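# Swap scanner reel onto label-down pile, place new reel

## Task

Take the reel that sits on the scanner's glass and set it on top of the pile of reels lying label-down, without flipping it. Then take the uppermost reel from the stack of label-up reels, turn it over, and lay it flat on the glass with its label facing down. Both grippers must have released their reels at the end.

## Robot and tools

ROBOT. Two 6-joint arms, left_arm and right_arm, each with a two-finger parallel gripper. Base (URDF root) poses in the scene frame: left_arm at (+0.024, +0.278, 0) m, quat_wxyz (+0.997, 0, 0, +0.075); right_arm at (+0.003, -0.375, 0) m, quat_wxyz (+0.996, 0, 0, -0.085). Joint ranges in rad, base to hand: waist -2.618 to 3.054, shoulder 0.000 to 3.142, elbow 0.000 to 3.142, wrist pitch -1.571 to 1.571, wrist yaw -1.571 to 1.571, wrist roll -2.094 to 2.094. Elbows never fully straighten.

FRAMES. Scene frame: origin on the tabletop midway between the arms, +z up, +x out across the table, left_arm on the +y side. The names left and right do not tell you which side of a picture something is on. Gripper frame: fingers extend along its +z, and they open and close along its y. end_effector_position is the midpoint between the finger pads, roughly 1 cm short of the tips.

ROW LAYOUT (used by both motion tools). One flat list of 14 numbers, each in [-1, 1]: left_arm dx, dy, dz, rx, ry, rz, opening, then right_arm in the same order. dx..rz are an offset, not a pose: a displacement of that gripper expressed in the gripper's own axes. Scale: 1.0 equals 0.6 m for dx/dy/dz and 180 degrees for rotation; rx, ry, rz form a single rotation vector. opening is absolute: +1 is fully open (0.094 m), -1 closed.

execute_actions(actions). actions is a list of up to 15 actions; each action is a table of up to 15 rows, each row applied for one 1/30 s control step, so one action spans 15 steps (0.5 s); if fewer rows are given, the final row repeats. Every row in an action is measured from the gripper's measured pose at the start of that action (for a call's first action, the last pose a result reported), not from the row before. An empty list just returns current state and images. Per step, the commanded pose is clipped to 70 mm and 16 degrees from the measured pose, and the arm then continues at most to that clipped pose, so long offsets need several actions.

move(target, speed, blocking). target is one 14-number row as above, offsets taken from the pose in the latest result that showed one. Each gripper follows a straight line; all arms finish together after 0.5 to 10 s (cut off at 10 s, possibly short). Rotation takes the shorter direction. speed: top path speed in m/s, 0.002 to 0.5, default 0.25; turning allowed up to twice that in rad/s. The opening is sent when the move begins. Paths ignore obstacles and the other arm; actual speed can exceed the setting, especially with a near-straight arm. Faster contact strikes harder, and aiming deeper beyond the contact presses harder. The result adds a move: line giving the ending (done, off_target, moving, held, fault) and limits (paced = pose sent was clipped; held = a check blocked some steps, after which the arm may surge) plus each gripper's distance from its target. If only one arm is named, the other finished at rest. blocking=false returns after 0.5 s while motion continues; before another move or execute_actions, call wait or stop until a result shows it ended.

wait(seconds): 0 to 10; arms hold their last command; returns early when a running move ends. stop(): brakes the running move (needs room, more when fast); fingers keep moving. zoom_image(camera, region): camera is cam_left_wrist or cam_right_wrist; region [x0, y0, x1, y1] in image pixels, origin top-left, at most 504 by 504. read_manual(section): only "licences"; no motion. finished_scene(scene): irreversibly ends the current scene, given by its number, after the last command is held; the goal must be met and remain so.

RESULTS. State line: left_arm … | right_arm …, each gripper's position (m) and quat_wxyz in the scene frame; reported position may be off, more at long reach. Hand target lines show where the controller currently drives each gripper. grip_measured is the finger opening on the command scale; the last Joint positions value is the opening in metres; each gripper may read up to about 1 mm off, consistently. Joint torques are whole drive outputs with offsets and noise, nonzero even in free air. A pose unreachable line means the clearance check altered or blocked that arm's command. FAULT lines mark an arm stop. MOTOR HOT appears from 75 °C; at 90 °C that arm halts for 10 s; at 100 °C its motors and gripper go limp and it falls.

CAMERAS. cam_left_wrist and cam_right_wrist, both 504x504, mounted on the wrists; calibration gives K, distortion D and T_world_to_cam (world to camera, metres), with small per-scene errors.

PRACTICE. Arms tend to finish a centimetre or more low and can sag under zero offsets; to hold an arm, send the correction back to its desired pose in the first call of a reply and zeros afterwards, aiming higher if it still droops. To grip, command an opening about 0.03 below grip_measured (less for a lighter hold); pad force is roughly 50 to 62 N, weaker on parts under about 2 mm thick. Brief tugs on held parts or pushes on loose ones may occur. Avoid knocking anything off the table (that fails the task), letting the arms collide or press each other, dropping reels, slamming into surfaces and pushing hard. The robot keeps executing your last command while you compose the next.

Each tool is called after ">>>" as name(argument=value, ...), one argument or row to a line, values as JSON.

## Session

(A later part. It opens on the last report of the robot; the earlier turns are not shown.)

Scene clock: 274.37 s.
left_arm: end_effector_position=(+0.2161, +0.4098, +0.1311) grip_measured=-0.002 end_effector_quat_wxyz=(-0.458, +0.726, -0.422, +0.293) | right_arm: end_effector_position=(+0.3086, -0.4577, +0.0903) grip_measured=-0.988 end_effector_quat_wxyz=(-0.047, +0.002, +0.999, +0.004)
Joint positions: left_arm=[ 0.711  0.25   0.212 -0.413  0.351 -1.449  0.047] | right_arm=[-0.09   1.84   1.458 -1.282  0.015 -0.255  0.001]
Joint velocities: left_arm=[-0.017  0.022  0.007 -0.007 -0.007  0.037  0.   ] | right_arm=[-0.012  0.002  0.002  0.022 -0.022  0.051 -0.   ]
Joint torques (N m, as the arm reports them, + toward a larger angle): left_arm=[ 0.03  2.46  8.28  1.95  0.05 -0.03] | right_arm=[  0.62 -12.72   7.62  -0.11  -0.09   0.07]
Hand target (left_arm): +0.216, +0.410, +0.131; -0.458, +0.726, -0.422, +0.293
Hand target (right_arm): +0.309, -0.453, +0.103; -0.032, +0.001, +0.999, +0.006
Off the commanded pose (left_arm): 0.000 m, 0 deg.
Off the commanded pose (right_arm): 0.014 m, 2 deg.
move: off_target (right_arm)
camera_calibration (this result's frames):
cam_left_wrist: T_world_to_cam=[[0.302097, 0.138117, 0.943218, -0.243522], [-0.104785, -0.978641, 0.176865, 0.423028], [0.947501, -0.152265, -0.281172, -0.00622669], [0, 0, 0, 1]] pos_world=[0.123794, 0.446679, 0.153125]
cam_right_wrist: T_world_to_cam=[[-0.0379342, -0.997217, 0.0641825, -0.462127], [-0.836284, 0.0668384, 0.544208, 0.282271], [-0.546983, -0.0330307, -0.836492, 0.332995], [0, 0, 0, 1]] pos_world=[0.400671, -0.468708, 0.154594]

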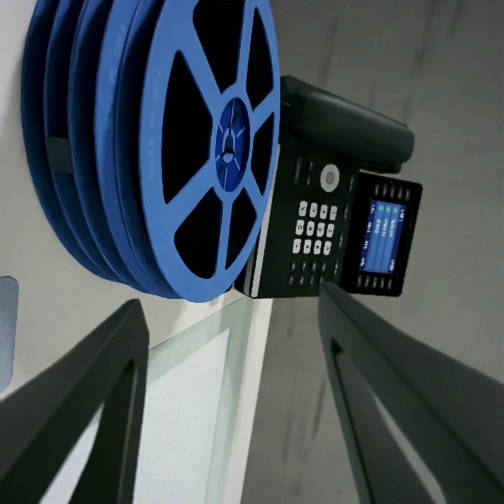

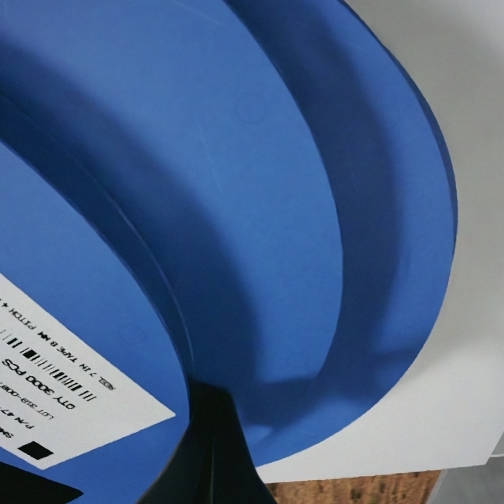

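>>> move(
  target=[0,0,0,0,0,0,0, 0,-0.02,-0.2,0,0,0,-1],
  speed=0.2,
)

>>> move(
  target=[0.568,0.005,-0.238,0.007,0.482,0.206,0, 0.1,-0.25,0,0,0,0,-1],
)

Scene clock: 299.67 s.
left_arm: end_effector_position=(+0.2161, +0.4098, +0.1311) grip_measured=-0.002 end_effector_quat_wxyz=(-0.458, +0.726, -0.422, +0.293) | right_arm: end_effector_position=(+0.3213, -0.4680, +0.1961) grip_measured=-0.988 end_effector_quat_wxyz=(+0.020, +0.000, +1.000, -0.014)
Joint positions: left_arm=[ 0.711  0.25   0.212 -0.413  0.351 -1.449  0.047] | right_arm=[-0.111  1.79   1.822 -1.557  0.016 -0.279  0.001]
Joint velocities: left_arm=[-0.012  0.002 -0.002  0.051 -0.037 -0.037 -0.001] | right_arm=[-0.007 -0.007 -0.002 -0.037 -0.022 -0.007 -0.001]
Joint torques (N m, as the arm reports them, + toward a larger angle): left_arm=[ 0.03  2.45  8.29  1.96  0.05 -0.02] | right_arm=[ -0.48 -11.09   9.12   0.16   0.04  -0.03]
Hand target (left_arm): +0.216, +0.410, +0.131; -0.458, +0.726, -0.422, +0.293
Hand target (right_arm): +0.320, -0.471, +0.209; +0.036, +0.002, +0.999, -0.020
Off the commanded pose (left_arm): 0.000 m, 0 deg.
Off the commanded pose (right_arm): 0.014 m, 8 deg.
joint sent to its limit (right arm) — the command would take joint 4 (wrist pitch) past its lower limit, so that joint was sent only as far as its limit.
move: off_target (right_arm)
camera_calibration (this result's frames):
cam_left_wrist: T_world_to_cam=[[0.302097, 0.138117, 0.943218, -0.243522], [-0.104785, -0.978641, 0.176865, 0.423028], [0.947501, -0.152265, -0.281172, -0.00622669], [0, 0, 0, 1]] pos_world=[0.123794, 0.446679, 0.153125]
cam_right_wrist: T_world_to_cam=[[-0.0440172, -0.994463, 0.0954256, -0.481655], [-0.901602, 0.0806862, 0.424975, 0.286795], [-0.430321, -0.0673297, -0.900161, 0.387005], [0, 0, 0, 1]] pos_world=[0.40391, -0.476071, 0.272449]

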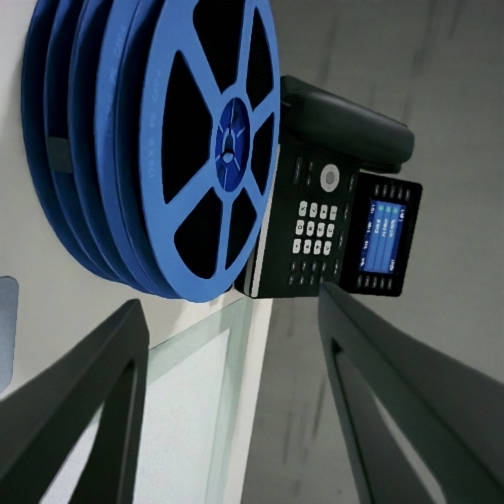

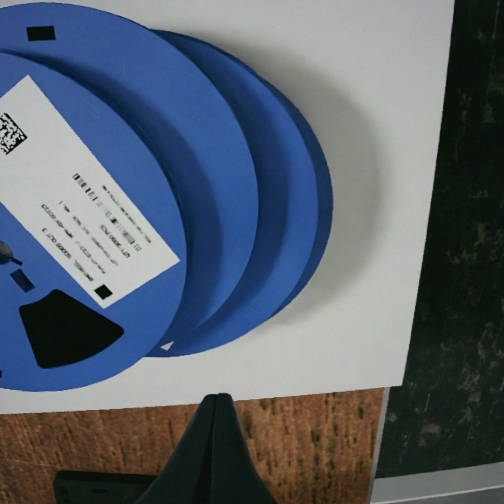

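Scene clock: 303.53 s.
left_arm: end_effector_position=(+0.2591, +0.0577, +0.1813) grip_measured=-0.002 end_effector_quat_wxyz=(+0.105, -0.196, +0.810, -0.543) | right_arm: end_effector_position=(+0.2585, -0.6163, +0.1958) grip_measured=-0.988 end_effector_quat_wxyz=(+0.018, +0.000, +1.000, -0.025)
Joint positions: left_arm=[-0.557  0.985  0.531 -0.062  0.669 -1.279  0.047] | right_arm=[-0.585  1.858  1.908 -1.559  0.012 -0.754  0.001]
Joint velocities: left_arm=[-0.012 -0.002  0.002 -0.037 -0.007  0.037 -0.   ] | right_arm=[-0.017 -0.027  0.002 -0.037  0.022  0.051  0.001]
Joint torques (N m, as the arm reports them, + toward a larger angle): left_arm=[-0.65 -0.74 11.18  1.96  0.28  0.12] | right_arm=[-0.41 -8.59  9.51  0.19 -0.1  -0.03]
Hand target (left_arm): +0.261, +0.051, +0.195; +0.112, -0.174, +0.806, -0.555
Hand target (right_arm): +0.261, -0.619, +0.198; +0.024, +0.001, +0.999, -0.022
Off the commanded pose (left_arm): 0.021 m, 4 deg.
Off the commanded pose (right_arm): 0.004 m, 1 deg.
joint sent to its limit (right arm) — the command would take joint 4 (wrist pitch) past its lower limit, so that joint was sent only as far as its limit.
move: off_target (left_arm)
camera_calibration (this result's frames):
cam_left_wrist: T_world_to_cam=[[0.118003, -0.286551, 0.95077, -0.184348], [-0.973775, 0.154162, 0.167321, 0.235632], [-0.194518, -0.945581, -0.260845, 0.251534], [0, 0, 0, 1]] pos_world=[0.300134, 0.148695, 0.201458]
cam_right_wrist: T_world_to_cam=[[-0.0440827, -0.99201, 0.118204, -0.634719], [-0.899727, 0.0908487, 0.426894, 0.24769], [-0.434222, -0.0875324, -0.896543, 0.337603], [0, 0, 0, 1]] pos_world=[0.341468, -0.622598, 0.271964]

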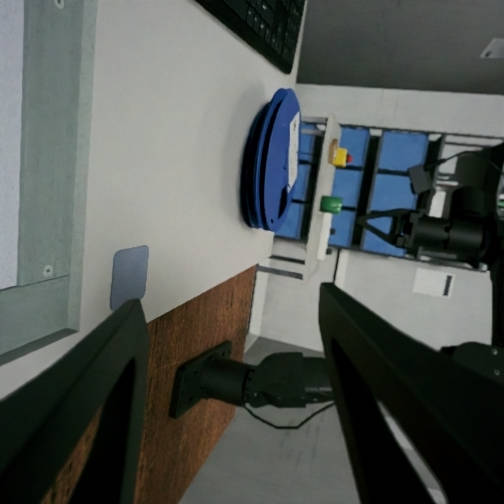

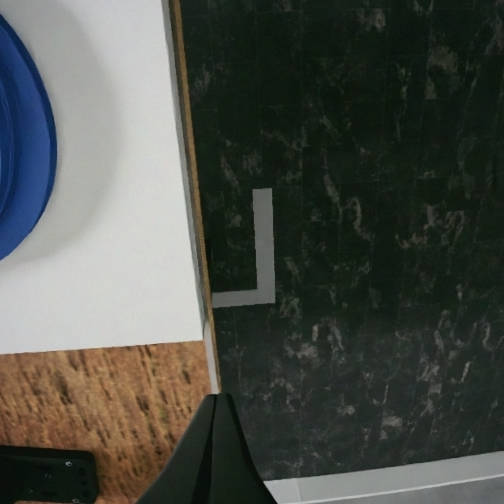

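>>> move(
  target=[0.213,-0.071,0.415,0.02,0.003,0.016,0, 0,0,0,0,0,0,-1],
)

Scene clock: 319.80 s.
left_arm: end_effector_position=(+0.2473, -0.2131, +0.1119) grip_measured=-0.002 end_effector_quat_wxyz=(+0.115, -0.165, +0.812, -0.548) | right_arm: end_effector_position=(+0.2585, -0.6163, +0.1958) grip_measured=-0.988 end_effector_quat_wxyz=(+0.018, +0.000, +1.000, -0.025)
Joint positions: left_arm=[-1.287  1.937  1.007  0.549  0.026 -1.554  0.047] | right_arm=[-0.585  1.858  1.908 -1.559  0.012 -0.754  0.001]
Joint velocities: left_arm=[ 0.002  0.002  0.012 -0.037  0.037 -0.037 -0.001] | right_arm=[-0.012 -0.002 -0.002  0.007  0.051  0.007  0.   ]
Joint torques (N m, as the arm reports them, + toward a larger angle): left_arm=[-0.13 -9.25  9.92  2.16 -0.14 -0.09] | right_arm=[ 0.   -9.85  6.9   0.27  0.02  0.02]
Hand target (left_arm): +0.252, -0.220, +0.126; +0.121, -0.168, +0.800, -0.563
Hand target (right_arm): +0.259, -0.616, +0.196; +0.018, +0.000, +1.000, -0.025
Off the commanded pose (left_arm): 0.019 m, 3 deg.
Off the commanded pose (right_arm): 0.000 m, 0 deg.
move: off_target (left_arm)
camera_calibration (this result's frames):
cam_left_wrist: T_world_to_cam=[[0.0568058, -0.294646, 0.953916, -0.18154], [-0.97393, 0.193826, 0.117867, 0.291495], [-0.219623, -0.935743, -0.275954, -0.0149121], [0, 0, 0, 1]] pos_world=[0.290933, -0.123943, 0.134702]
cam_right_wrist: T_world_to_cam=[[-0.0433227, -0.99204, 0.118233, -0.634939], [-0.899779, 0.0901753, 0.426926, 0.247282], [-0.43419, -0.0878876, -0.896524, 0.337372], [0, 0, 0, 1]] pos_world=[0.341476, -0.622533, 0.271961]

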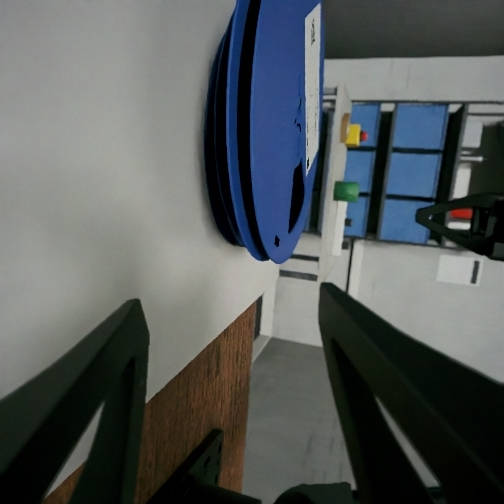

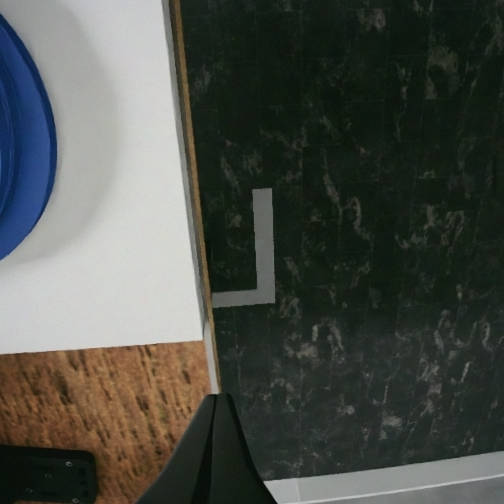

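>>> move(
  target=[0,-0.035,0.115,0,0,0,0, 0,0,0,0,0,0,-1],
  speed=0.06,
)

Scene clock: 327.27 s.
left_arm: end_effector_position=(+0.2757, -0.2737, +0.1017) grip_measured=-0.002 end_effector_quat_wxyz=(+0.115, -0.165, +0.812, -0.548) | right_arm: end_effector_position=(+0.2585, -0.6163, +0.1958) grip_measured=-0.988 end_effector_quat_wxyz=(+0.018, +0.000, +1.000, -0.025)
Joint positions: left_arm=[-1.287  2.166  1.325  0.459  0.024 -1.554  0.047] | right_arm=[-0.585  1.858  1.908 -1.559  0.012 -0.754  0.001]
Joint velocities: left_arm=[ 0.002 -0.007  0.007 -0.081 -0.051  0.022  0.002] | right_arm=[ 0.002 -0.012 -0.002  0.051  0.022 -0.037  0.   ]
Joint torques (N m, as the arm reports them, + toward a larger angle): left_arm=[ -0.14 -11.36  10.35   1.79  -0.04  -0.03] | right_arm=[ 0.03 -9.86  6.87  0.26  0.01  0.02]
Hand target (left_arm): +0.276, -0.278, +0.106; +0.115, -0.164, +0.812, -0.549
Hand target (right_arm): +0.259, -0.616, +0.196; +0.018, +0.000, +1.000, -0.025
Off the commanded pose (left_arm): 0.007 m, 0 deg.
Off the commanded pose (right_arm): 0.000 m, 0 deg.
move: done
camera_calibration (this result's frames):
cam_left_wrist: T_world_to_cam=[[0.0571905, -0.295784, 0.953541, -0.191646], [-0.974207, 0.192296, 0.118079, 0.331767], [-0.218289, -0.9357, -0.277157, -0.068497], [0, 0, 0, 1]] pos_world=[0.319218, -0.184576, 0.124583]
cam_right_wrist: T_world_to_cam=[[-0.0433227, -0.99204, 0.118233, -0.634939], [-0.899779, 0.0901753, 0.426926, 0.247282], [-0.43419, -0.0878876, -0.896524, 0.337372], [0, 0, 0, 1]] pos_world=[0.341476, -0.622533, 0.271961]

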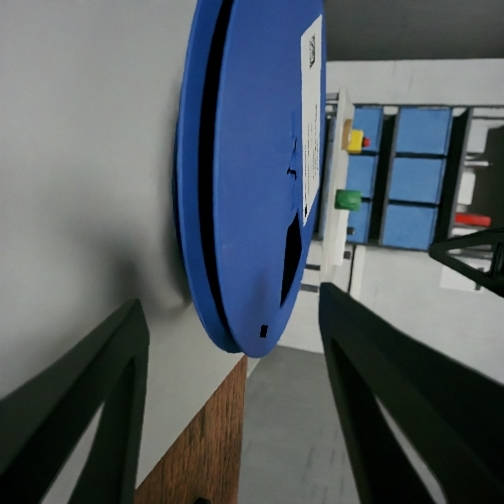

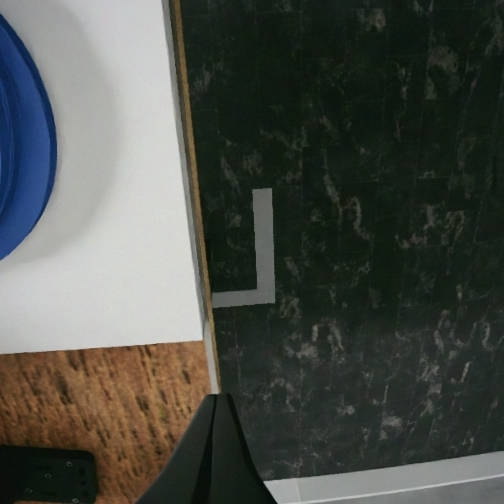

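>>> move(
  target=[0,-0.008,0.062,0,0,0,0, 0,0,0,0,0,0,-1],
  speed=0.04,
)

Scene clock: 332.40 s.
left_arm: end_effector_position=(+0.2890, -0.3024, +0.0865) grip_measured=-0.002 end_effector_quat_wxyz=(+0.115, -0.165, +0.813, -0.546) | right_arm: end_effector_position=(+0.2585, -0.6163, +0.1958) grip_measured=-0.988 end_effector_quat_wxyz=(+0.018, +0.000, +1.000, -0.025)
Joint positions: left_arm=[-1.287  2.298  1.489  0.422  0.024 -1.554  0.047] | right_arm=[-0.585  1.858  1.908 -1.559  0.012 -0.754  0.001]
Joint velocities: left_arm=[-0.007  0.002  0.017 -0.007  0.022 -0.066  0.002] | right_arm=[-0.017  0.012  0.007 -0.007  0.007 -0.007 -0.001]
Joint torques (N m, as the arm reports them, + toward a larger angle): left_arm=[ -0.03 -12.58  10.52   1.8   -0.04  -0.03] | right_arm=[-0.01 -9.82  6.89  0.27  0.    0.01]
Hand target (left_arm): +0.291, -0.307, +0.093; +0.115, -0.165, +0.812, -0.548
Hand target (right_arm): +0.259, -0.616, +0.196; +0.018, +0.000, +1.000, -0.025
Off the commanded pose (left_arm): 0.007 m, 0 deg.
Off the commanded pose (right_arm): 0.000 m, 0 deg.
move: done
camera_calibration (this result's frames):
cam_left_wrist: T_world_to_cam=[[0.058719, -0.299083, 0.952419, -0.18777], [-0.974016, 0.191884, 0.120307, 0.351632], [-0.218735, -0.934735, -0.280044, -0.0959441], [0, 0, 0, 1]] pos_world=[0.332535, -0.213314, 0.109664]
cam_right_wrist: T_world_to_cam=[[-0.0433227, -0.99204, 0.118233, -0.634939], [-0.899779, 0.0901753, 0.426926, 0.247282], [-0.43419, -0.0878876, -0.896524, 0.337372], [0, 0, 0, 1]] pos_world=[0.341476, -0.622533, 0.271961]

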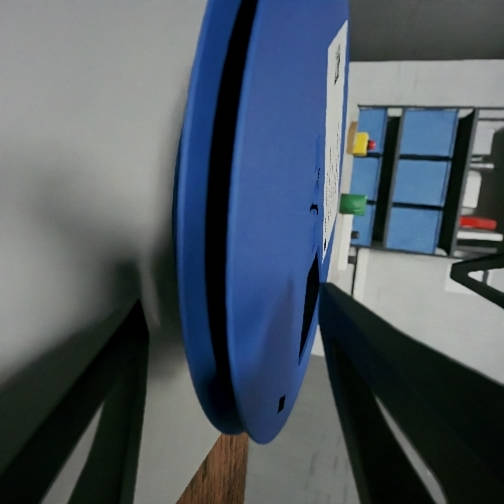

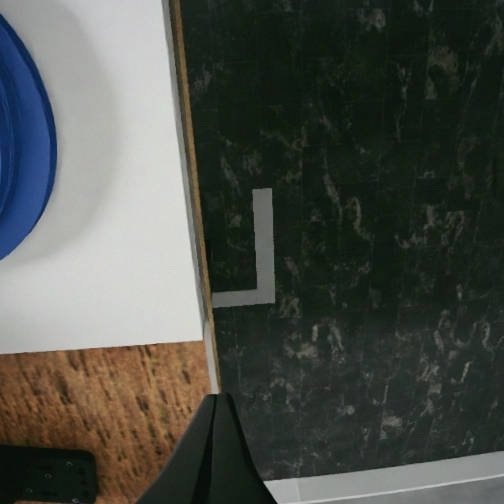

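>>> execute_actions(
  actions=[
    [[0,-0.005,0.012,0,0,0,-0.3, 0,0,0,0,0,0,-1]],
    [[0,0,0,0,0,0,-0.8, 0,0,0,0,0,0,-1]],
    [[0,0,0,0,0,0,-0.8, 0,0,0,0,0,0,-1]],
  ],
)

Scene clock: 339.73 s.
left_arm: end_effector_position=(+0.2947, -0.3140, +0.1259) grip_measured=-0.774 end_effector_quat_wxyz=(+0.126, -0.159, +0.774, -0.599) | right_arm: end_effector_position=(+0.2585, -0.6163, +0.1958) grip_measured=-0.988 end_effector_quat_wxyz=(+0.018, +0.000, +1.000, -0.025)
Joint positions: left_arm=[-1.287  2.29   1.512  0.526  0.024 -1.559  0.011] | right_arm=[-0.585  1.858  1.908 -1.559  0.012 -0.754  0.001]
Joint velocities: left_arm=[-0.007 -0.022 -0.002  0.022  0.007 -0.037 -0.   ] | right_arm=[ 0.002 -0.022  0.002 -0.037  0.066 -0.081 -0.001]
Joint torques (N m, as the arm reports them, + toward a larger angle): left_arm=[  0.03 -12.87   7.71   1.97  -0.03  -0.03] | right_arm=[ 0.06 -9.86  6.86  0.26 -0.01  0.  ]
Hand target (left_arm): +0.294, -0.313, +0.124; +0.125, -0.159, +0.777, -0.596
Hand target (right_arm): +0.259, -0.616, +0.196; +0.018, +0.000, +1.000, -0.025
Off the commanded pose (left_arm): 0.002 m, 1 deg.
Off the commanded pose (right_arm): 0.000 m, 0 deg.
camera_calibration (this result's frames):
cam_left_wrist: T_world_to_cam=[[0.00824535, -0.179269, 0.983766, -0.180531], [-0.978788, 0.199952, 0.0446405, 0.368161], [-0.204709, -0.963266, -0.173818, -0.120971], [0, 0, 0, 1]] pos_world=[0.337076, -0.222506, 0.140138]
cam_right_wrist: T_world_to_cam=[[-0.0433227, -0.99204, 0.118233, -0.634939], [-0.899779, 0.0901753, 0.426926, 0.247282], [-0.43419, -0.0878876, -0.896524, 0.337372], [0, 0, 0, 1]] pos_world=[0.341476, -0.622533, 0.271961]

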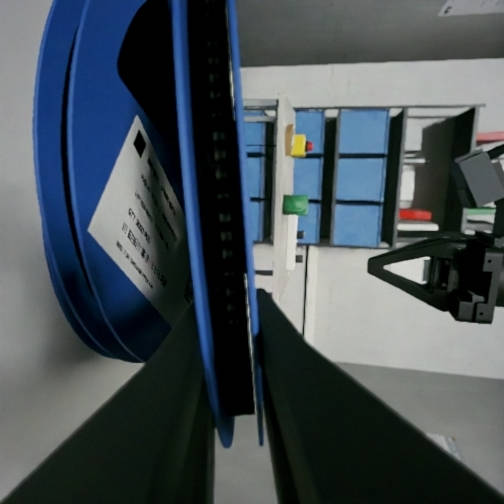

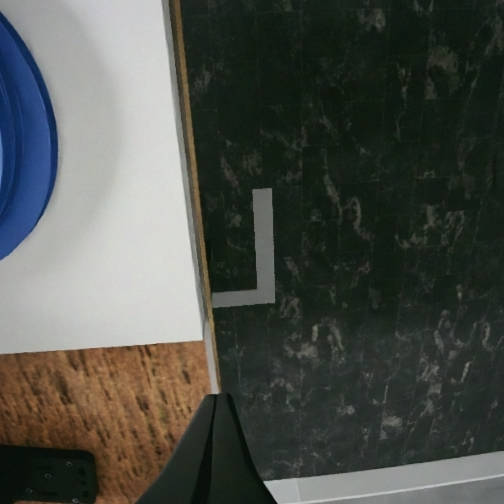

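>>> move(
  target=[0,-0.12,-0.05,0,0,0,-0.8, 0,0,0,0,0,0,-1],
  speed=0.1,
)

>>> move(
  target=[-0.1,-0.15,-0.33,0,0,0,-0.8, 0,0,0,0,0,0,-1],
  speed=0.2,
)

>>> move(
  target=[0,-0.02,0,0,0,0.5,-0.8, 0,0,0,0,0,0,-1],
  speed=0.3,
)

Scene clock: 349.77 s.
left_arm: end_effector_position=(+0.2869, -0.2972, +0.1618) grip_measured=-0.774 end_effector_quat_wxyz=(+0.118, -0.164, +0.800, -0.565) | right_arm: end_effector_position=(+0.2585, -0.6163, +0.1958) grip_measured=-0.988 end_effector_quat_wxyz=(+0.018, +0.000, +1.000, -0.025)
Joint positions: left_arm=[-1.287  2.15   1.525  0.286  0.024 -1.559  0.011] | right_arm=[-0.585  1.858  1.908 -1.559  0.012 -0.754  0.001]
Joint velocities: left_arm=[ 0.007  0.012  0.002  0.022 -0.037  0.037  0.   ] | right_arm=[ 0.007  0.017  0.002 -0.066 -0.022 -0.022 -0.   ]
Joint torques (N m, as the arm reports them, + toward a larger angle): left_arm=[ -0.14 -14.76  11.42   2.29  -0.05  -0.03] | right_arm=[ 0.03 -9.84  6.89  0.28  0.    0.02]
Hand target (left_arm): +0.288, -0.302, +0.203; +0.126, -0.159, +0.774, -0.600
Hand target (right_arm): +0.259, -0.616, +0.196; +0.018, +0.000, +1.000, -0.025
Off the commanded pose (left_arm): 0.042 m, 5 deg.
Off the commanded pose (right_arm): 0.000 m, 0 deg.
move: off_target (left_arm)
camera_calibration (this result's frames):
cam_left_wrist: T_world_to_cam=[[0.0440957, -0.256556, 0.965523, -0.243103], [-0.976197, 0.194367, 0.0962299, 0.344806], [-0.212354, -0.946784, -0.241879, -0.082017], [0, 0, 0, 1]] pos_world=[0.329902, -0.207041, 0.181702]
cam_right_wrist: T_world_to_cam=[[-0.0433227, -0.99204, 0.118233, -0.634939], [-0.899779, 0.0901753, 0.426926, 0.247282], [-0.43419, -0.0878876, -0.896524, 0.337372], [0, 0, 0, 1]] pos_world=[0.341476, -0.622533, 0.271961]

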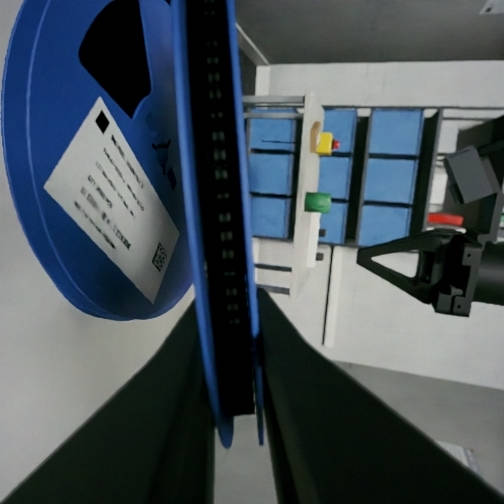

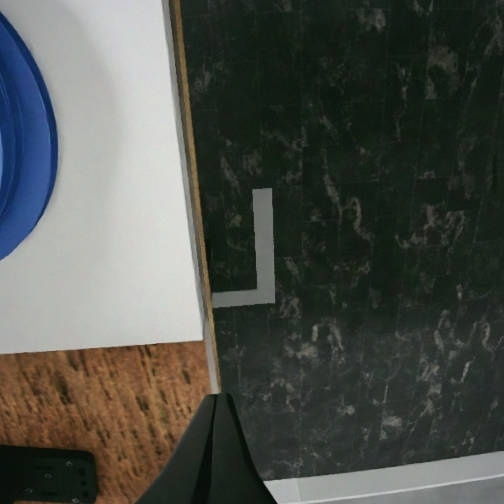

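Scene clock: 351.57 s.
left_arm: end_effector_position=(+0.2751, -0.1300, +0.2958) grip_measured=-0.774 end_effector_quat_wxyz=(+0.110, -0.177, +0.810, -0.548) | right_arm: end_effector_position=(+0.2585, -0.6163, +0.1958) grip_measured=-0.988 end_effector_quat_wxyz=(+0.018, +0.000, +1.000, -0.025)
Joint positions: left_arm=[-1.1    1.493  1.283 -0.182  0.192 -1.509  0.011] | right_arm=[-0.585  1.858  1.908 -1.559  0.012 -0.754  0.001]
Joint velocities: left_arm=[-0.007 -0.022  0.012  0.037  0.081 -0.007  0.001] | right_arm=[-0.012  0.012 -0.012  0.007 -0.022 -0.037 -0.   ]
Joint torques (N m, as the arm reports them, + toward a larger angle): left_arm=[ 0.39 -7.91  9.24  2.25  0.1   0.13] | right_arm=[ 0.02 -9.83  6.91  0.27  0.    0.02]
Hand target (left_arm): +0.274, -0.129, +0.313; +0.118, -0.165, +0.799, -0.566
Hand target (right_arm): +0.259, -0.616, +0.196; +0.018, +0.000, +1.000, -0.025
Off the commanded pose (left_arm): 0.018 m, 3 deg.
Off the commanded pose (right_arm): 0.000 m, 0 deg.
move: off_target (left_arm)
camera_calibration (this result's frames):
cam_left_wrist: T_world_to_cam=[[0.08182, -0.288058, 0.954111, -0.34009], [-0.974273, 0.178592, 0.137468, 0.273143], [-0.209996, -0.940812, -0.266035, 0.113443], [0, 0, 0, 1]] pos_world=[0.317764, -0.0400182, 0.317115]
cam_right_wrist: T_world_to_cam=[[-0.0433227, -0.99204, 0.118233, -0.634939], [-0.899779, 0.0901753, 0.426926, 0.247282], [-0.43419, -0.0878876, -0.896524, 0.337372], [0, 0, 0, 1]] pos_world=[0.341476, -0.622533, 0.271961]

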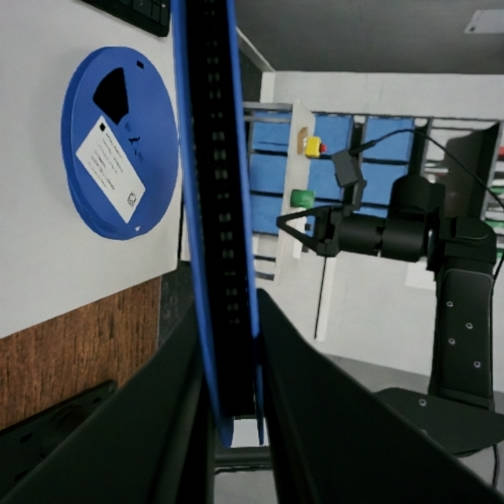

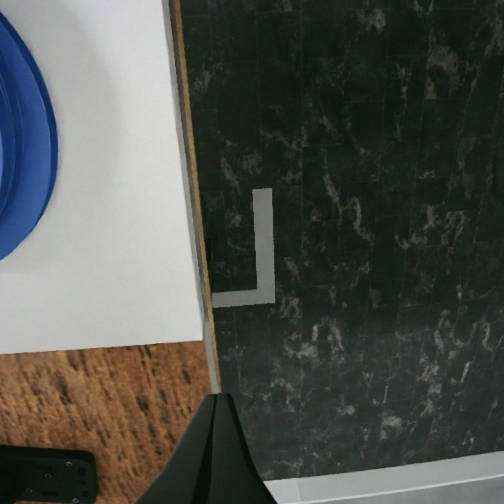

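Scene clock: 354.80 s.
left_arm: end_effector_position=(+0.2744, -0.1281, +0.2837) grip_measured=-0.774 end_effector_quat_wxyz=(+0.441, +0.447, +0.717, -0.302) | right_arm: end_effector_position=(+0.2585, -0.6163, +0.1958) grip_measured=-0.988 end_effector_quat_wxyz=(+0.018, +0.000, +1.000, -0.025)
Joint positions: left_arm=[-1.1    1.508  1.301 -0.245  0.189  0.048  0.011] | right_arm=[-0.585  1.858  1.908 -1.559  0.012 -0.754  0.001]
Joint velocities: left_arm=[-0.012  0.012 -0.012 -0.037  0.022 -0.037 -0.001] | right_arm=[-0.012  0.007 -0.017  0.022 -0.007 -0.022 -0.   ]
Joint torques (N m, as the arm reports them, + toward a larger angle): left_arm=[-0.15 -6.62 12.33  2.22  0.02  0.06] | right_arm=[ 0.04 -9.85  6.92  0.27  0.    0.01]
Hand target (left_arm): +0.276, -0.133, +0.307; +0.465, +0.447, +0.698, -0.310
Hand target (right_arm): +0.259, -0.616, +0.196; +0.018, +0.000, +1.000, -0.025
Off the commanded pose (left_arm): 0.024 m, 4 deg.
Off the commanded pose (right_arm): 0.000 m, 0 deg.
move: off_target (left_arm)
camera_calibration (this result's frames):
cam_left_wrist: T_world_to_cam=[[-0.945808, -0.32401, 0.0215375, 0.214008], [-0.290711, 0.815321, -0.500739, 0.34883], [0.144685, -0.479864, -0.86533, 0.243594], [0, 0, 0, 1]] pos_world=[0.268575, -0.0981754, 0.380853]
cam_right_wrist: T_world_to_cam=[[-0.0433227, -0.99204, 0.118233, -0.634939], [-0.899779, 0.0901753, 0.426926, 0.247282], [-0.43419, -0.0878876, -0.896524, 0.337372], [0, 0, 0, 1]] pos_world=[0.341476, -0.622533, 0.271961]

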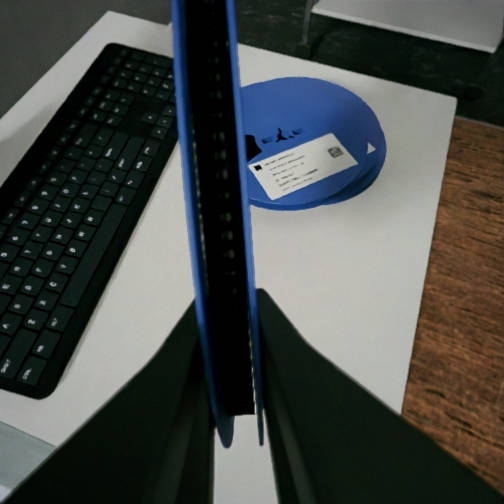

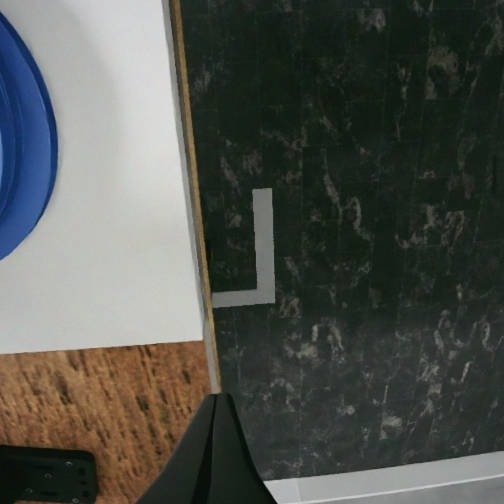

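>>> move(
  target=[0.30,0.317,-0.257,-0.175,0.162,0.388,-0.8, 0,0,0,0,0,0,-1],
  speed=0.2,
)

>>> move(
  target=[0,-0.1,0.05,0,0,0,-0.8, 0,0,0,0,0,0,-1],
  speed=0.1,
)

Scene clock: 371.77 s.
left_arm: end_effector_position=(+0.3491, +0.1460, +0.1626) grip_measured=-0.772 end_effector_quat_wxyz=(+0.424, +0.710, +0.484, +0.286) | right_arm: end_effector_position=(+0.2585, -0.6163, +0.1958) grip_measured=-0.988 end_effector_quat_wxyz=(+0.018, +0.000, +1.000, -0.025)
Joint positions: left_arm=[-0.546  1.054  0.545  0.011 -0.014  1.559  0.011] | right_arm=[-0.585  1.858  1.908 -1.559  0.012 -0.754  0.001]
Joint velocities: left_arm=[-0.002  0.002 -0.002  0.037  0.007 -0.037  0.   ] | right_arm=[-0.002 -0.007 -0.022  0.007  0.051 -0.022 -0.001]
Joint torques (N m, as the arm reports them, + toward a larger angle): left_arm=[ 0.71 -4.13  7.83  2.48  0.07  0.05] | right_arm=[ 0.   -9.83  6.9   0.26  0.    0.03]
Hand target (left_arm): +0.353, +0.146, +0.181; +0.451, +0.696, +0.471, +0.302
Hand target (right_arm): +0.259, -0.616, +0.196; +0.018, +0.000, +1.000, -0.025
Off the commanded pose (left_arm): 0.018 m, 4 deg.
Off the commanded pose (right_arm): 0.000 m, 0 deg.
move: off_target (left_arm)
camera_calibration (this result's frames):
cam_left_wrist: T_world_to_cam=[[-0.488453, 0.253321, -0.83501, 0.271351], [-0.11798, 0.928973, 0.350842, -0.128976], [0.864578, 0.269884, -0.423873, -0.173013], [0, 0, 0, 1]] pos_world=[0.266908, 0.0977699, 0.198496]
cam_right_wrist: T_world_to_cam=[[-0.0433227, -0.99204, 0.118233, -0.634939], [-0.899779, 0.0901753, 0.426926, 0.247282], [-0.43419, -0.0878876, -0.896524, 0.337372], [0, 0, 0, 1]] pos_world=[0.341476, -0.622533, 0.271961]

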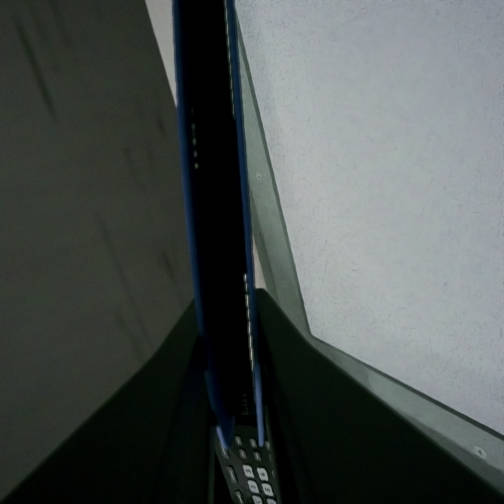

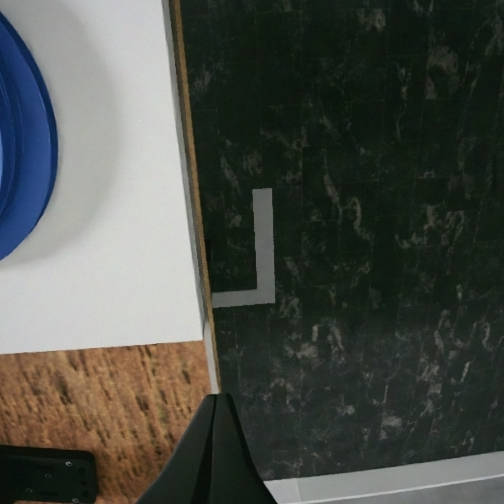

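Scene clock: 372.80 s.
left_arm: end_effector_position=(+0.3524, +0.1446, +0.1081) grip_measured=-0.774 end_effector_quat_wxyz=(+0.436, +0.703, +0.479, +0.294) | right_arm: end_effector_position=(+0.2585, -0.6163, +0.1958) grip_measured=-0.988 end_effector_quat_wxyz=(+0.018, +0.000, +1.000, -0.025)
Joint positions: left_arm=[-0.546  1.211  0.352  0.395 -0.014  1.559  0.011] | right_arm=[-0.585  1.858  1.908 -1.559  0.012 -0.754  0.001]
Joint velocities: left_arm=[ 0.002  0.027 -0.027  0.051 -0.037  0.022 -0.   ] | right_arm=[-0.007  0.007 -0.002 -0.007 -0.066 -0.007 -0.   ]
Joint torques (N m, as the arm reports them, + toward a larger angle): left_arm=[ 0.23 -1.69  5.63  1.9  -0.01 -0.01] | right_arm=[ 0.05 -9.87  6.88  0.27  0.    0.02]
Hand target (left_arm): +0.348, +0.147, +0.095; +0.424, +0.710, +0.484, +0.286
Hand target (right_arm): +0.259, -0.616, +0.196; +0.018, +0.000, +1.000, -0.025
Off the commanded pose (left_arm): 0.014 m, 2 deg.
Off the commanded pose (right_arm): 0.000 m, 0 deg.
move: off_target (left_arm)
camera_calibration (this result's frames):
cam_left_wrist: T_world_to_cam=[[-0.462607, 0.242526, -0.852746, 0.222129], [-0.128485, 0.933361, 0.335156, -0.103404], [0.877203, 0.26461, -0.400619, -0.204818], [0, 0, 0, 1]] pos_world=[0.26914, 0.0968378, 0.142022]
cam_right_wrist: T_world_to_cam=[[-0.0433227, -0.99204, 0.118233, -0.634939], [-0.899779, 0.0901753, 0.426926, 0.247282], [-0.43419, -0.0878876, -0.896524, 0.337372], [0, 0, 0, 1]] pos_world=[0.341476, -0.622533, 0.271961]

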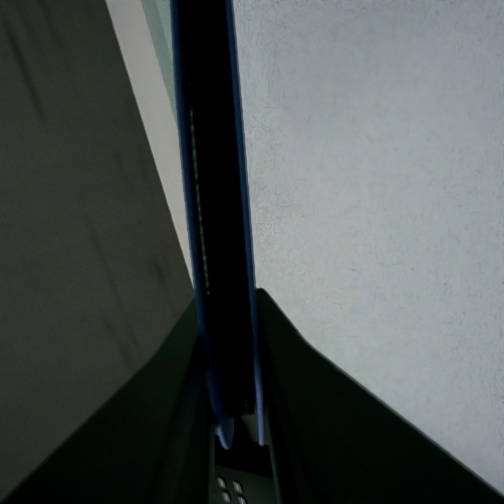

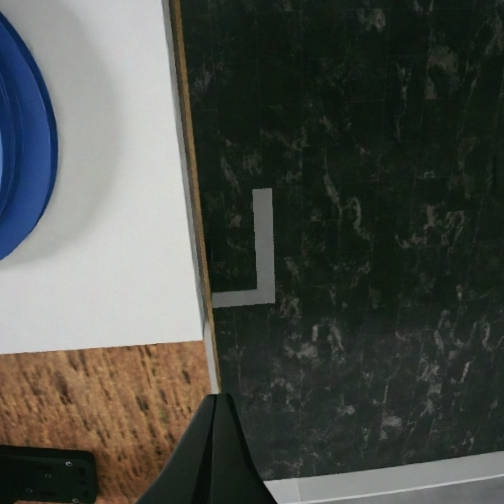

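>>> move(
  target=[0,-0.05,0.02,-0.06,0,0,-0.8, 0,0,0,0,0,0,-1],
  speed=0.05,
)

>>> execute_actions(
  actions=[
    [[0,0.01,0.03,0.1,0,0,0, 0,0,0,0,0,0,-1]],
    [[0,0,0,0,0,0,0, 0,0,0,0,0,0,-1]],
  ],
)

>>> move(
  target=[0,-0.04,-0.13,0,0,0,0, 0,0,0,0,0,0,-1],
  speed=0.04,
)

Scene clock: 381.30 s.
left_arm: end_effector_position=(+0.3548, +0.1436, +0.0788) grip_measured=-0.773 end_effector_quat_wxyz=(+0.502, +0.658, +0.448, +0.337) | right_arm: end_effector_position=(+0.2585, -0.6163, +0.1958) grip_measured=-0.988 end_effector_quat_wxyz=(+0.018, +0.000, +1.000, -0.025)
Joint positions: left_arm=[-0.546  1.614  0.153  1.19  -0.014  1.56   0.011] | right_arm=[-0.585  1.858  1.908 -1.559  0.012 -0.754  0.001]
Joint velocities: left_arm=[-0.002  0.017  0.012 -0.007  0.007 -0.037 -0.001] | right_arm=[ 0.002 -0.007 -0.002 -0.022 -0.007 -0.022 -0.   ]
Joint torques (N m, as the arm reports them, + toward a larger angle): left_arm=[ 0.07 -3.15  2.77  2.24 -0.04  0.04] | right_arm=[ 0.02 -9.87  6.9   0.27  0.01  0.01]
Hand target (left_arm): +0.351, +0.145, +0.075; +0.500, +0.660, +0.448, +0.338
Hand target (right_arm): +0.259, -0.616, +0.196; +0.018, +0.000, +1.000, -0.025
Off the commanded pose (left_arm): 0.006 m, 0 deg.
Off the commanded pose (right_arm): 0.000 m, 0 deg.
move: done
camera_calibration (this result's frames):
cam_left_wrist: T_world_to_cam=[[-0.302453, 0.176457, -0.936688, 0.157872], [-0.179484, 0.954591, 0.237784, -0.0696117], [0.936113, 0.24004, -0.257048, -0.247103], [0, 0, 0, 1]] pos_world=[0.266571, 0.0979075, 0.100912]
cam_right_wrist: T_world_to_cam=[[-0.0433227, -0.99204, 0.118233, -0.634939], [-0.899779, 0.0901753, 0.426926, 0.247282], [-0.43419, -0.0878876, -0.896524, 0.337372], [0, 0, 0, 1]] pos_world=[0.341476, -0.622533, 0.271961]

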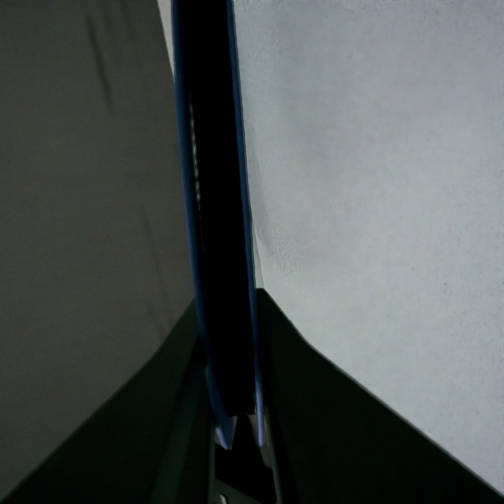

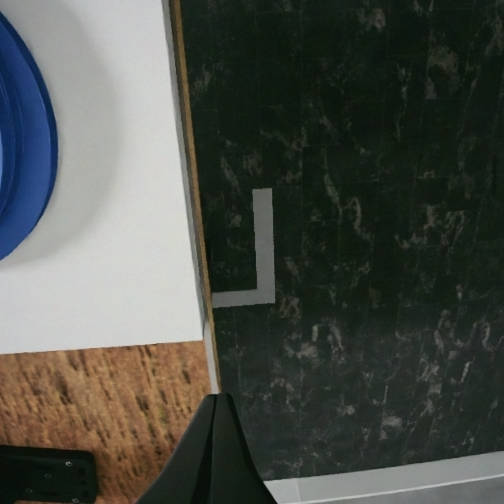

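Scene clock: 382.30 s.
left_arm: end_effector_position=(+0.3709, +0.1369, +0.0859) grip_measured=-0.002 end_effector_quat_wxyz=(+0.414, +0.716, +0.487, +0.280) | right_arm: end_effector_position=(+0.2585, -0.6163, +0.1958) grip_measured=-0.988 end_effector_quat_wxyz=(+0.018, +0.000, +1.000, -0.025)
Joint positions: left_arm=[-0.546  1.386  0.418  0.443 -0.014  1.56   0.047] | right_arm=[-0.585  1.858  1.908 -1.559  0.012 -0.754  0.001]
Joint velocities: left_arm=[-0.002  0.012 -0.027  0.022 -0.022  0.022 -0.001] | right_arm=[ 0.012  0.002 -0.012 -0.007 -0.007  0.007  0.   ]
Joint torques (N m, as the arm reports them, + toward a larger angle): left_arm=[ 0.02 -3.89  6.84  2.   -0.04 -0.02] | right_arm=[ 0.03 -9.84  6.91  0.27  0.    0.02]
Hand target (left_arm): +0.371, +0.137, +0.087; +0.416, +0.715, +0.486, +0.281
Hand target (right_arm): +0.259, -0.616, +0.196; +0.018, +0.000, +1.000, -0.025
Off the commanded pose (left_arm): 0.001 m, 0 deg.
Off the commanded pose (right_arm): 0.000 m, 0 deg.
camera_calibration (this result's frames):
cam_left_wrist: T_world_to_cam=[[-0.508833, 0.262656, -0.819817, 0.225257], [-0.10879, 0.925064, 0.363898, -0.0949887], [0.853963, 0.274351, -0.442129, -0.217081], [0, 0, 0, 1]] pos_world=[0.289664, 0.088262, 0.123258]
cam_right_wrist: T_world_to_cam=[[-0.0433227, -0.99204, 0.118233, -0.634939], [-0.899779, 0.0901753, 0.426926, 0.247282], [-0.43419, -0.0878876, -0.896524, 0.337372], [0, 0, 0, 1]] pos_world=[0.341476, -0.622533, 0.271961]

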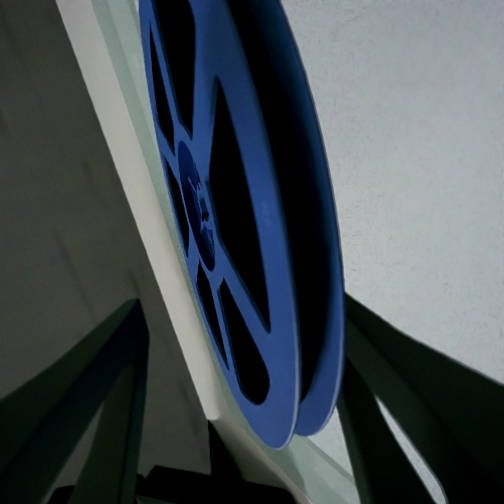

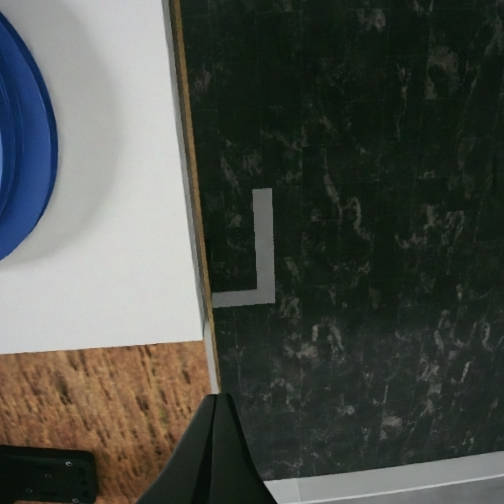

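Scene clock: 384.87 s.
left_arm: end_effector_position=(+0.3020, +0.1643, +0.1089) grip_measured=-0.002 end_effector_quat_wxyz=(+0.419, +0.714, +0.483, +0.284) | right_arm: end_effector_position=(+0.2585, -0.6163, +0.1958) grip_measured=-0.988 end_effector_quat_wxyz=(+0.018, +0.000, +1.000, -0.025)
Joint positions: left_arm=[-0.554  0.858  0.26   0.089 -0.021  1.56   0.047] | right_arm=[-0.585  1.858  1.908 -1.559  0.012 -0.754  0.001]
Joint velocities: left_arm=[ 0.002 -0.012  0.007  0.007  0.037 -0.037 -0.001] | right_arm=[ 0.007 -0.007  0.002  0.022  0.022 -0.007 -0.001]
Joint torques (N m, as the arm reports them, + toward a larger angle): left_arm=[-0.63 -2.17  6.69  1.71 -0.11 -0.12] | right_arm=[-0.01 -9.84  6.93  0.27  0.01  0.02]
Hand target (left_arm): +0.296, +0.165, +0.104; +0.414, +0.716, +0.487, +0.280
Hand target (right_arm): +0.259, -0.616, +0.196; +0.018, +0.000, +1.000, -0.025
Off the commanded pose (left_arm): 0.007 m, 1 deg.
Off the commanded pose (right_arm): 0.000 m, 0 deg.
move: done
camera_calibration (this result's frames):
cam_left_wrist: T_world_to_cam=[[-0.4956, 0.261388, -0.828285, 0.198966], [-0.112128, 0.926406, 0.359444, -0.134966], [0.861282, 0.271015, -0.429818, -0.158571], [0, 0, 0, 1]] pos_world=[0.220049, 0.116001, 0.145157]
cam_right_wrist: T_world_to_cam=[[-0.0433227, -0.99204, 0.118233, -0.634939], [-0.899779, 0.0901753, 0.426926, 0.247282], [-0.43419, -0.0878876, -0.896524, 0.337372], [0, 0, 0, 1]] pos_world=[0.341476, -0.622533, 0.271961]

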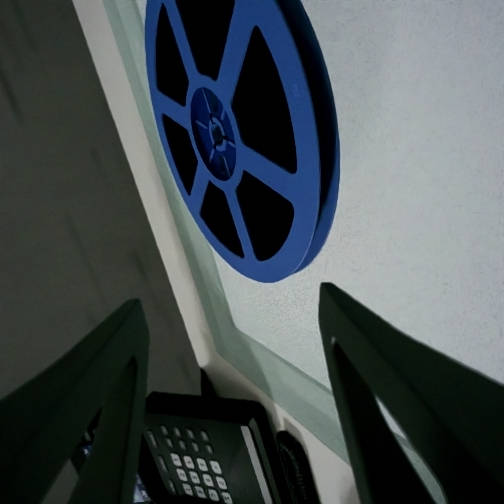

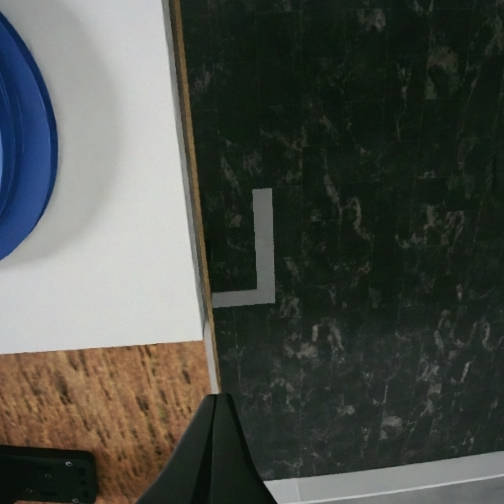

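Reel lies flat within the glass, label down.

>>> finished_scene(
  scene=2,
)

The scene is finished: the task was done.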